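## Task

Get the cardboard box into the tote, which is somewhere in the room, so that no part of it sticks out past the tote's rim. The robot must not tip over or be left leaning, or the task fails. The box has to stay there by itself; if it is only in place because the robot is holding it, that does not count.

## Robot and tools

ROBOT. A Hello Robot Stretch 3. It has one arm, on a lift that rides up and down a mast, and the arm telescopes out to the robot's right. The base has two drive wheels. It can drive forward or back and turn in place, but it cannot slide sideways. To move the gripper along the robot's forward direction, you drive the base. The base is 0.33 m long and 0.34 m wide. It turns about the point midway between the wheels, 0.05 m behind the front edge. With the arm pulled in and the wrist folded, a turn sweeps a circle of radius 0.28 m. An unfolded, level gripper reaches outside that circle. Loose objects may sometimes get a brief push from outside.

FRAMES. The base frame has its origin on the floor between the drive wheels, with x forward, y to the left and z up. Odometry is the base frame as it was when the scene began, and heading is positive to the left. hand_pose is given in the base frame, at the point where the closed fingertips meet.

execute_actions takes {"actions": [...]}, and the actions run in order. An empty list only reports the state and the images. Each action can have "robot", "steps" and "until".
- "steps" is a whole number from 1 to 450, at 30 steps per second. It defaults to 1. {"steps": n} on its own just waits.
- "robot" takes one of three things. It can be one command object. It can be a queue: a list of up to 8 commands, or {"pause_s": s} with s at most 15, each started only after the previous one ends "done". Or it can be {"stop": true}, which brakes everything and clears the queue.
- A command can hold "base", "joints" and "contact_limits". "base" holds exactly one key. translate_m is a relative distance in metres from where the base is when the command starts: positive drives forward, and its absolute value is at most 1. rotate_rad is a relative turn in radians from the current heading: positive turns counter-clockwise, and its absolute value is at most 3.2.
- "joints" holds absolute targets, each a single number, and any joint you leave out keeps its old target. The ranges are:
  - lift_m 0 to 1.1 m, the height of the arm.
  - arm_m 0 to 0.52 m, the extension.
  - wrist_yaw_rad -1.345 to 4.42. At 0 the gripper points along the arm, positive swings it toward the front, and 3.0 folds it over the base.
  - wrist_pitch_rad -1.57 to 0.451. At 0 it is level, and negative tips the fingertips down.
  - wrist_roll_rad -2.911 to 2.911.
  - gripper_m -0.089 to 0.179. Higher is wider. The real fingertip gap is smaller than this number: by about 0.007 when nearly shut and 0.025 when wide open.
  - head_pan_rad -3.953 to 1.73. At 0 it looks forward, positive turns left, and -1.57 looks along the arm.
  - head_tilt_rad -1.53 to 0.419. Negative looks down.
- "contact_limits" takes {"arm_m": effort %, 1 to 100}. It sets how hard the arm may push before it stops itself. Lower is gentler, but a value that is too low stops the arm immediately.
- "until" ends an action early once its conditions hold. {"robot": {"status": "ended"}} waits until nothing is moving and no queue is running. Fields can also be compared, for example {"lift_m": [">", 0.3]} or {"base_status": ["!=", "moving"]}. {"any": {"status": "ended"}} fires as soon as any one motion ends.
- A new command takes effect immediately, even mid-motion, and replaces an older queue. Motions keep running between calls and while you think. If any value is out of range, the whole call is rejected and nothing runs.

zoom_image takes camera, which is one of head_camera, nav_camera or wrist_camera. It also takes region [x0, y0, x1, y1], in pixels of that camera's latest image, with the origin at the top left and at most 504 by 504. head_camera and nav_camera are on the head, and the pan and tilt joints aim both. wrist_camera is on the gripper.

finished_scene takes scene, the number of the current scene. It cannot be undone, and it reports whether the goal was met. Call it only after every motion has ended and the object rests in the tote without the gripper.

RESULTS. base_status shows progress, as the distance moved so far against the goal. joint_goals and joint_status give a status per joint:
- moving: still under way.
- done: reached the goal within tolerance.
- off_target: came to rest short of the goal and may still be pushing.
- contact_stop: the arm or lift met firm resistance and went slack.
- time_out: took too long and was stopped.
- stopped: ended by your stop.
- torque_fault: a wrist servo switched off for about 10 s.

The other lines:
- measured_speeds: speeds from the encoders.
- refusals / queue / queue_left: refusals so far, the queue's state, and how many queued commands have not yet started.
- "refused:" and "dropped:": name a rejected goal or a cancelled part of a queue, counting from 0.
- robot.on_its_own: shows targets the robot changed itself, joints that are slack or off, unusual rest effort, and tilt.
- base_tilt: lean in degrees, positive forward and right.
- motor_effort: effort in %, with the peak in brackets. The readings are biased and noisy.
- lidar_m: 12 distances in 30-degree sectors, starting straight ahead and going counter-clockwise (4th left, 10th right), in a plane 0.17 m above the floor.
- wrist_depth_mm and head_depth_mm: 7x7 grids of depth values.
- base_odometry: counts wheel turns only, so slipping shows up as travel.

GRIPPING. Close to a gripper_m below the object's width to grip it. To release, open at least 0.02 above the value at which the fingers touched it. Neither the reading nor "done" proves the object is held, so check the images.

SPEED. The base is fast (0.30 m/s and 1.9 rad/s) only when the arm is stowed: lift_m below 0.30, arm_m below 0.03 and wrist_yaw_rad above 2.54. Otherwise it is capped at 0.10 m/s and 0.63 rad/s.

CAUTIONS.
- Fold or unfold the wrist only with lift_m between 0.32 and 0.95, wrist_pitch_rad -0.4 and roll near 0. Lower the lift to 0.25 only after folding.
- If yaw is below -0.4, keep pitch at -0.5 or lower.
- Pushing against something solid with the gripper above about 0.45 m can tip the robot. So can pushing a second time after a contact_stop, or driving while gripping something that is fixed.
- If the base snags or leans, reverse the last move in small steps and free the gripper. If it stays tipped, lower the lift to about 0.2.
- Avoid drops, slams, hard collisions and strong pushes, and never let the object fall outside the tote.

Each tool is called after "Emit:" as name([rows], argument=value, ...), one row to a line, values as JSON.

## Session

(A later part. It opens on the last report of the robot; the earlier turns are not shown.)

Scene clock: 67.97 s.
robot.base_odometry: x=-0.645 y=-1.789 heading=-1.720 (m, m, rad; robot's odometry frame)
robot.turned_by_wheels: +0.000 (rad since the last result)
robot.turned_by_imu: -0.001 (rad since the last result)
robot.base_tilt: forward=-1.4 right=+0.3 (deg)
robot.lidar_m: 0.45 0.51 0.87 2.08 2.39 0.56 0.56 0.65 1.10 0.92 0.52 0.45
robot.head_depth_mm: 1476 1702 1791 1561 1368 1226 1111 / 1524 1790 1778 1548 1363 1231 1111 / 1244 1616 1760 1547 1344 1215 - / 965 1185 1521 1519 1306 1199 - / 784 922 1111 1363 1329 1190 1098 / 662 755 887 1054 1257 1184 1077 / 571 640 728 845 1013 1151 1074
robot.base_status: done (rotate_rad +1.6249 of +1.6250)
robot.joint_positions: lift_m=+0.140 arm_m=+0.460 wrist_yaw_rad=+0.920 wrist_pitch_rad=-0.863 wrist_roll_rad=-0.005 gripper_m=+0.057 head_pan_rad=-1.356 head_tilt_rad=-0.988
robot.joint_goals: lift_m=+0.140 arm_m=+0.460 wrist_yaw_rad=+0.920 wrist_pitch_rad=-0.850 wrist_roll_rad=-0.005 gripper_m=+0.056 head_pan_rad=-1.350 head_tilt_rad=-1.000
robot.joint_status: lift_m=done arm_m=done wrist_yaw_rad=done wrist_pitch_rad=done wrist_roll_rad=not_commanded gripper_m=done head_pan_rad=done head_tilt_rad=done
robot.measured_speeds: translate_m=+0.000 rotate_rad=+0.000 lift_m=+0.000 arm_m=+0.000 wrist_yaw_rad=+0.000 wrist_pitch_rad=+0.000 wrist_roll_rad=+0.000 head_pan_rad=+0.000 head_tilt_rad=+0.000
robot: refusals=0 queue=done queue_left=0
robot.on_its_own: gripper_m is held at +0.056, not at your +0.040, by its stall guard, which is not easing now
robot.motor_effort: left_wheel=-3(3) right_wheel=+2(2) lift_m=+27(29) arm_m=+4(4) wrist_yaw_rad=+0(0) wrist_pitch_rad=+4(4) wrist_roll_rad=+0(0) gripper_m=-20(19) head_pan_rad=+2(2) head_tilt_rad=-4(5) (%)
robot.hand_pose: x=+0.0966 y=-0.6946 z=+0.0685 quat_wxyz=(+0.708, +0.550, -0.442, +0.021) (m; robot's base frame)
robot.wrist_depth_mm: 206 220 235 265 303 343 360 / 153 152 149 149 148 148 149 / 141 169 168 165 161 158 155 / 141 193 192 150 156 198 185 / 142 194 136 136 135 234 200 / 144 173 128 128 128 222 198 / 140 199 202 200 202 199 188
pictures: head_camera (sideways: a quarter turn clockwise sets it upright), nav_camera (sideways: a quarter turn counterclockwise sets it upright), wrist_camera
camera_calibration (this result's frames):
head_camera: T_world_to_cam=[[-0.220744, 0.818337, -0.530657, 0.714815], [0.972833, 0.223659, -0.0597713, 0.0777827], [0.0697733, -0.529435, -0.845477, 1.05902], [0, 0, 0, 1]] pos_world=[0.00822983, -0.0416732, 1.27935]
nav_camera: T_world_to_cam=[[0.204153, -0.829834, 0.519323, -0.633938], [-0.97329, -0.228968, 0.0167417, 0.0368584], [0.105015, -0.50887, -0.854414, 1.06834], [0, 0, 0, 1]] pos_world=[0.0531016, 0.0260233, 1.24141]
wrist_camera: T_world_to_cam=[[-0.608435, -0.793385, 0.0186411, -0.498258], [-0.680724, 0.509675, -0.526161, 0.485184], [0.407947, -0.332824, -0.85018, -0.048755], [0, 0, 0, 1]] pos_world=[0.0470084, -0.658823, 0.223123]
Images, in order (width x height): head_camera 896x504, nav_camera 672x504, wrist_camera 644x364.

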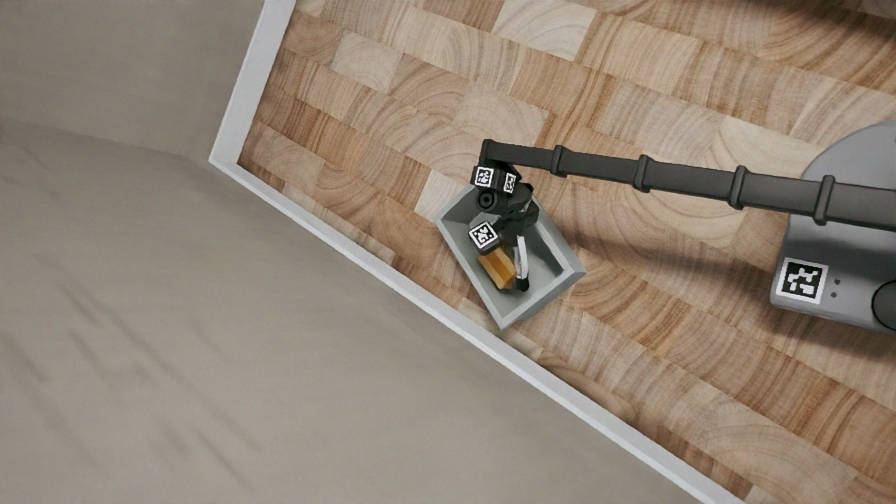

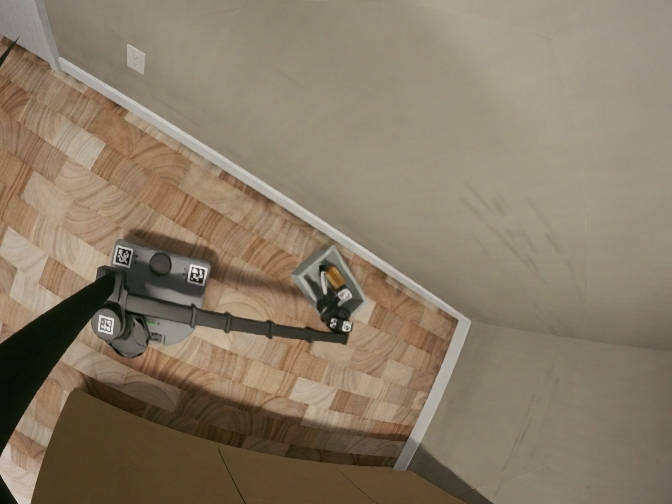

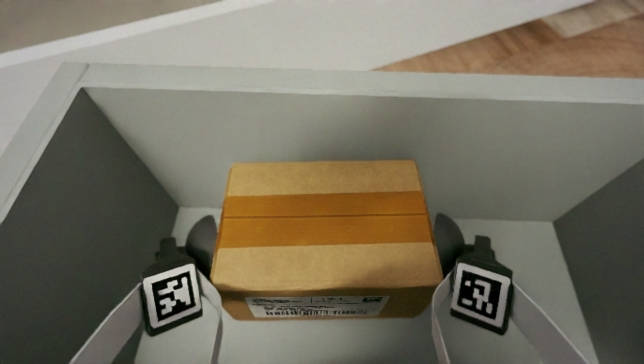

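Emit:
execute_actions([
  {"robot": [{"joints": {"lift_m": 0.101}}], "steps": 450, "until": {"robot": {"status": "ended"}}},
])

Scene clock: 69.13 s.
robot.base_odometry: x=-0.645 y=-1.789 heading=-1.720 (m, m, rad; robot's odometry frame)
robot.turned_by_wheels: +0.000 (rad since the last result)
robot.turned_by_imu: +0.000 (rad since the last result)
robot.base_tilt: forward=-1.4 right=+0.3 (deg)
robot.lidar_m: 0.45 0.51 0.87 2.08 2.39 0.56 0.56 0.65 1.10 0.92 0.53 0.45
robot.head_depth_mm: 1476 1704 1811 1565 1376 1231 1100 / 1546 1811 1772 1533 1360 1216 1108 / 1247 1633 1773 1558 1343 1214 - / 960 1184 1520 1502 1313 1201 - / 784 923 1116 1367 1326 1192 1088 / 661 752 883 1060 1254 1188 1077 / 570 641 730 846 1008 1146 1069
robot.base_status: done (rotate_rad +1.6249 of +1.6250)
robot.joint_positions: lift_m=+0.101 arm_m=+0.460 wrist_yaw_rad=+0.920 wrist_pitch_rad=-0.863 wrist_roll_rad=-0.005 gripper_m=+0.057 head_pan_rad=-1.356 head_tilt_rad=-0.988
robot.joint_goals: lift_m=+0.101 arm_m=+0.460 wrist_yaw_rad=+0.920 wrist_pitch_rad=-0.850 wrist_roll_rad=-0.005 gripper_m=+0.056 head_pan_rad=-1.350 head_tilt_rad=-1.000
robot.joint_status: lift_m=done arm_m=done wrist_yaw_rad=done wrist_pitch_rad=done wrist_roll_rad=not_commanded gripper_m=done head_pan_rad=done head_tilt_rad=done
robot.measured_speeds: translate_m=+0.000 rotate_rad=+0.000 lift_m=+0.000 arm_m=+0.000 wrist_yaw_rad=+0.000 wrist_pitch_rad=+0.000 wrist_roll_rad=+0.000 head_pan_rad=+0.000 head_tilt_rad=+0.000
robot: refusals=0 queue=done queue_left=0
robot.on_its_own: gripper_m is held at +0.056, not at your +0.040, by its stall guard, which is not easing now
robot.motor_effort: left_wheel=-2(3) right_wheel=+2(2) lift_m=+27(27) arm_m=+4(4) wrist_yaw_rad=+0(1) wrist_pitch_rad=+4(4) wrist_roll_rad=+0(0) gripper_m=-20(18) head_pan_rad=+2(2) head_tilt_rad=-5(5) (%)
robot.hand_pose: x=+0.0966 y=-0.6946 z=+0.0295 quat_wxyz=(+0.708, +0.550, -0.442, +0.021) (m; robot's base frame)
robot.wrist_depth_mm: 121 120 118 117 115 113 112 / 135 141 138 137 134 132 130 / 139 169 168 164 162 158 156 / 140 193 192 150 157 198 185 / 142 189 136 135 136 195 189 / 143 173 128 128 128 183 178 / 140 165 166 165 166 164 166
pictures: head_camera (sideways: a quarter turn clockwise sets it upright), nav_camera (sideways: a quarter turn counterclockwise sets it upright), wrist_camera
camera_calibration (this result's frames):
head_camera: T_world_to_cam=[[-0.220743, 0.818337, -0.530657, 0.714815], [0.972833, 0.223659, -0.0597713, 0.0777827], [0.0697731, -0.529435, -0.845477, 1.05902], [0, 0, 0, 1]] pos_world=[0.00822982, -0.0416732, 1.27935]
nav_camera: T_world_to_cam=[[0.204152, -0.829835, 0.519323, -0.633938], [-0.97329, -0.228968, 0.0167417, 0.0368584], [0.105015, -0.50887, -0.854414, 1.06834], [0, 0, 0, 1]] pos_world=[0.0531016, 0.0260233, 1.24141]
wrist_camera: T_world_to_cam=[[-0.608435, -0.793385, 0.0186411, -0.497532], [-0.680729, 0.509679, -0.526151, 0.464664], [0.40794, -0.332818, -0.850187, -0.0819063], [0, 0, 0, 1]] pos_world=[0.0470079, -0.658824, 0.184123]
Images, in order (width x height): head_camera 896x504, nav_camera 672x504, wrist_camera 644x364.

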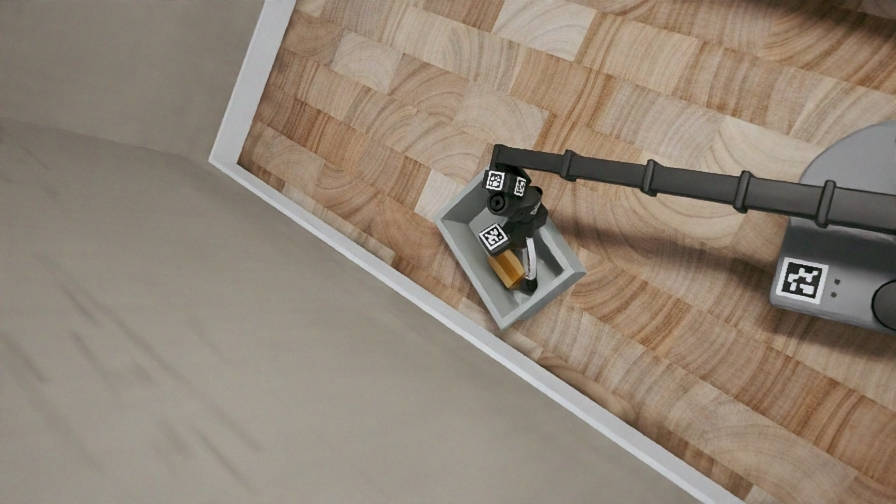

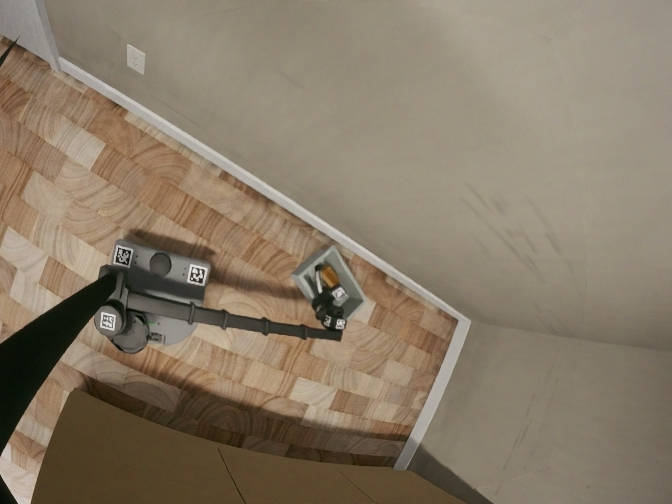

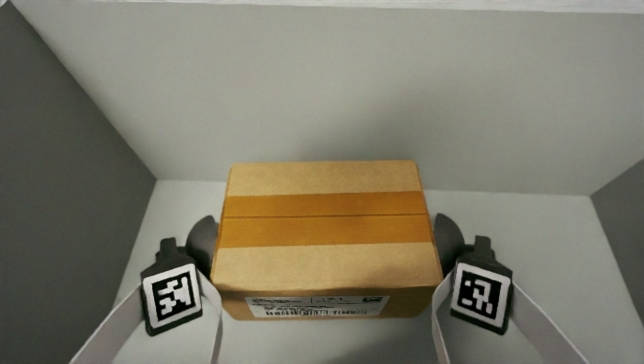

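Emit:
execute_actions([
  {"robot": [{"joints": {"lift_m": 0.097}}, {"joints": {"gripper_m": 0.13}}, {"joints": {"lift_m": 0.23}}], "steps": 450, "until": {"robot": {"status": "ended"}}},
])

Scene clock: 72.83 s.
robot.base_odometry: x=-0.645 y=-1.789 heading=-1.720 (m, m, rad; robot's odometry frame)
robot.turned_by_wheels: +0.000 (rad since the last result)
robot.turned_by_imu: -0.001 (rad since the last result)
robot.base_tilt: forward=-1.4 right=+0.4 (deg)
robot.lidar_m: 0.45 0.51 0.87 2.08 2.39 0.56 0.56 0.64 1.10 0.92 0.52 0.45
robot.head_depth_mm: 1485 1681 1801 1563 1374 1223 1111 / 1536 1778 1780 1546 1354 1213 1100 / 1246 1639 1765 1574 1353 1208 - / 961 1175 1519 1542 1319 1199 - / 786 920 1108 1378 1330 1191 1093 / 661 756 879 1063 1258 1190 1072 / 570 642 732 845 1006 1139 1060
robot.base_status: done (rotate_rad +1.6249 of +1.6250)
robot.joint_positions: lift_m=+0.230 arm_m=+0.460 wrist_yaw_rad=+0.920 wrist_pitch_rad=-0.863 wrist_roll_rad=-0.005 gripper_m=+0.130 head_pan_rad=-1.356 head_tilt_rad=-0.988
robot.joint_goals: lift_m=+0.230 arm_m=+0.460 wrist_yaw_rad=+0.920 wrist_pitch_rad=-0.850 wrist_roll_rad=-0.005 gripper_m=+0.130 head_pan_rad=-1.350 head_tilt_rad=-1.000
robot.joint_status: lift_m=done arm_m=done wrist_yaw_rad=done wrist_pitch_rad=done wrist_roll_rad=not_commanded gripper_m=done head_pan_rad=done head_tilt_rad=done
robot.measured_speeds: translate_m=+0.000 rotate_rad=+0.000 lift_m=+0.000 arm_m=+0.000 wrist_yaw_rad=+0.000 wrist_pitch_rad=+0.000 wrist_roll_rad=+0.000 head_pan_rad=+0.000 head_tilt_rad=+0.000
robot: refusals=0 queue=done queue_left=0
robot.motor_effort: left_wheel=-4(3) right_wheel=+3(3) lift_m=+32(33) arm_m=+4(4) wrist_yaw_rad=+0(0) wrist_pitch_rad=+4(4) wrist_roll_rad=+0(0) gripper_m=+1(81) head_pan_rad=+2(2) head_tilt_rad=-5(5) (%)
robot.hand_pose: x=+0.0966 y=-0.6946 z=+0.1583 quat_wxyz=(+0.708, +0.550, -0.442, +0.021) (m; robot's base frame)
robot.wrist_depth_mm: 206 225 249 284 324 370 435 / 231 253 289 323 367 430 449 / 260 287 318 375 403 402 403 / 284 301 235 232 228 366 369 / 329 327 287 280 270 247 222 / 312 - 304 258 308 - 203 / 295 215 281 248 284 277 185
pictures: head_camera (sideways: a quarter turn clockwise sets it upright), nav_camera (sideways: a quarter turn counterclockwise sets it upright), wrist_camera
camera_calibration (this result's frames):
head_camera: T_world_to_cam=[[-0.220743, 0.818337, -0.530657, 0.714815], [0.972833, 0.223659, -0.0597713, 0.0777827], [0.0697731, -0.529434, -0.845477, 1.05902], [0, 0, 0, 1]] pos_world=[0.00822982, -0.0416732, 1.27935]
nav_camera: T_world_to_cam=[[0.204152, -0.829835, 0.519323, -0.633938], [-0.97329, -0.228968, 0.0167417, 0.0368584], [0.105015, -0.50887, -0.854414, 1.06834], [0, 0, 0, 1]] pos_world=[0.0531016, 0.0260233, 1.24141]
wrist_camera: T_world_to_cam=[[-0.608439, -0.793382, 0.0186405, -0.499932], [-0.680729, 0.509685, -0.526146, 0.532434], [0.407934, -0.332817, -0.85019, 0.0275979], [0, 0, 0, 1]] pos_world=[0.0470073, -0.658826, 0.312921]
Images, in order (width x height): head_camera 896x504, nav_camera 672x504, wrist_camera 644x364.

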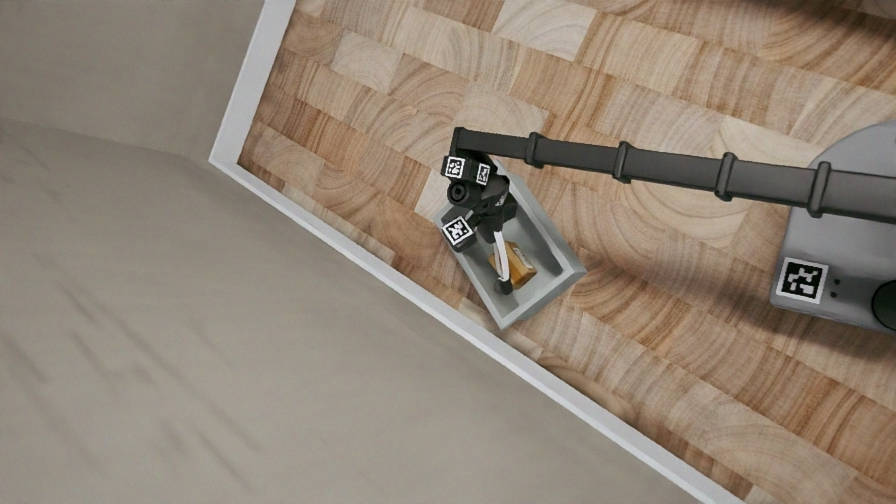

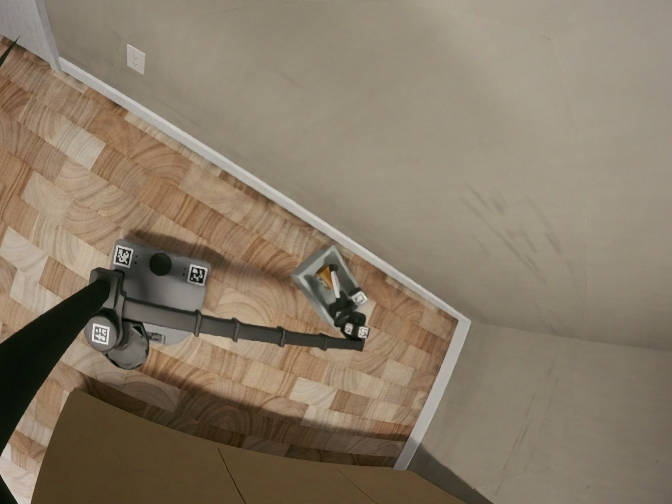

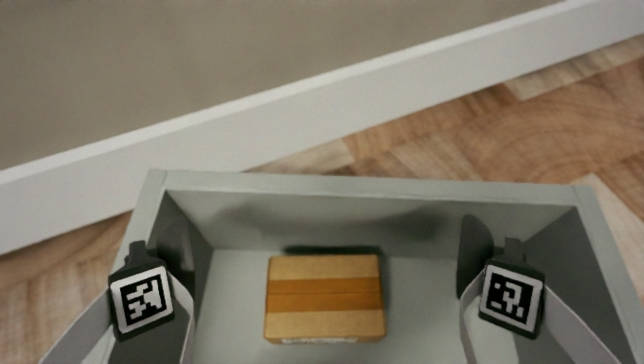

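The box is resting in the tote and the gripper is clear of it.

Emit:
finished_scene(scene=1)

The scene is finished: the task was done.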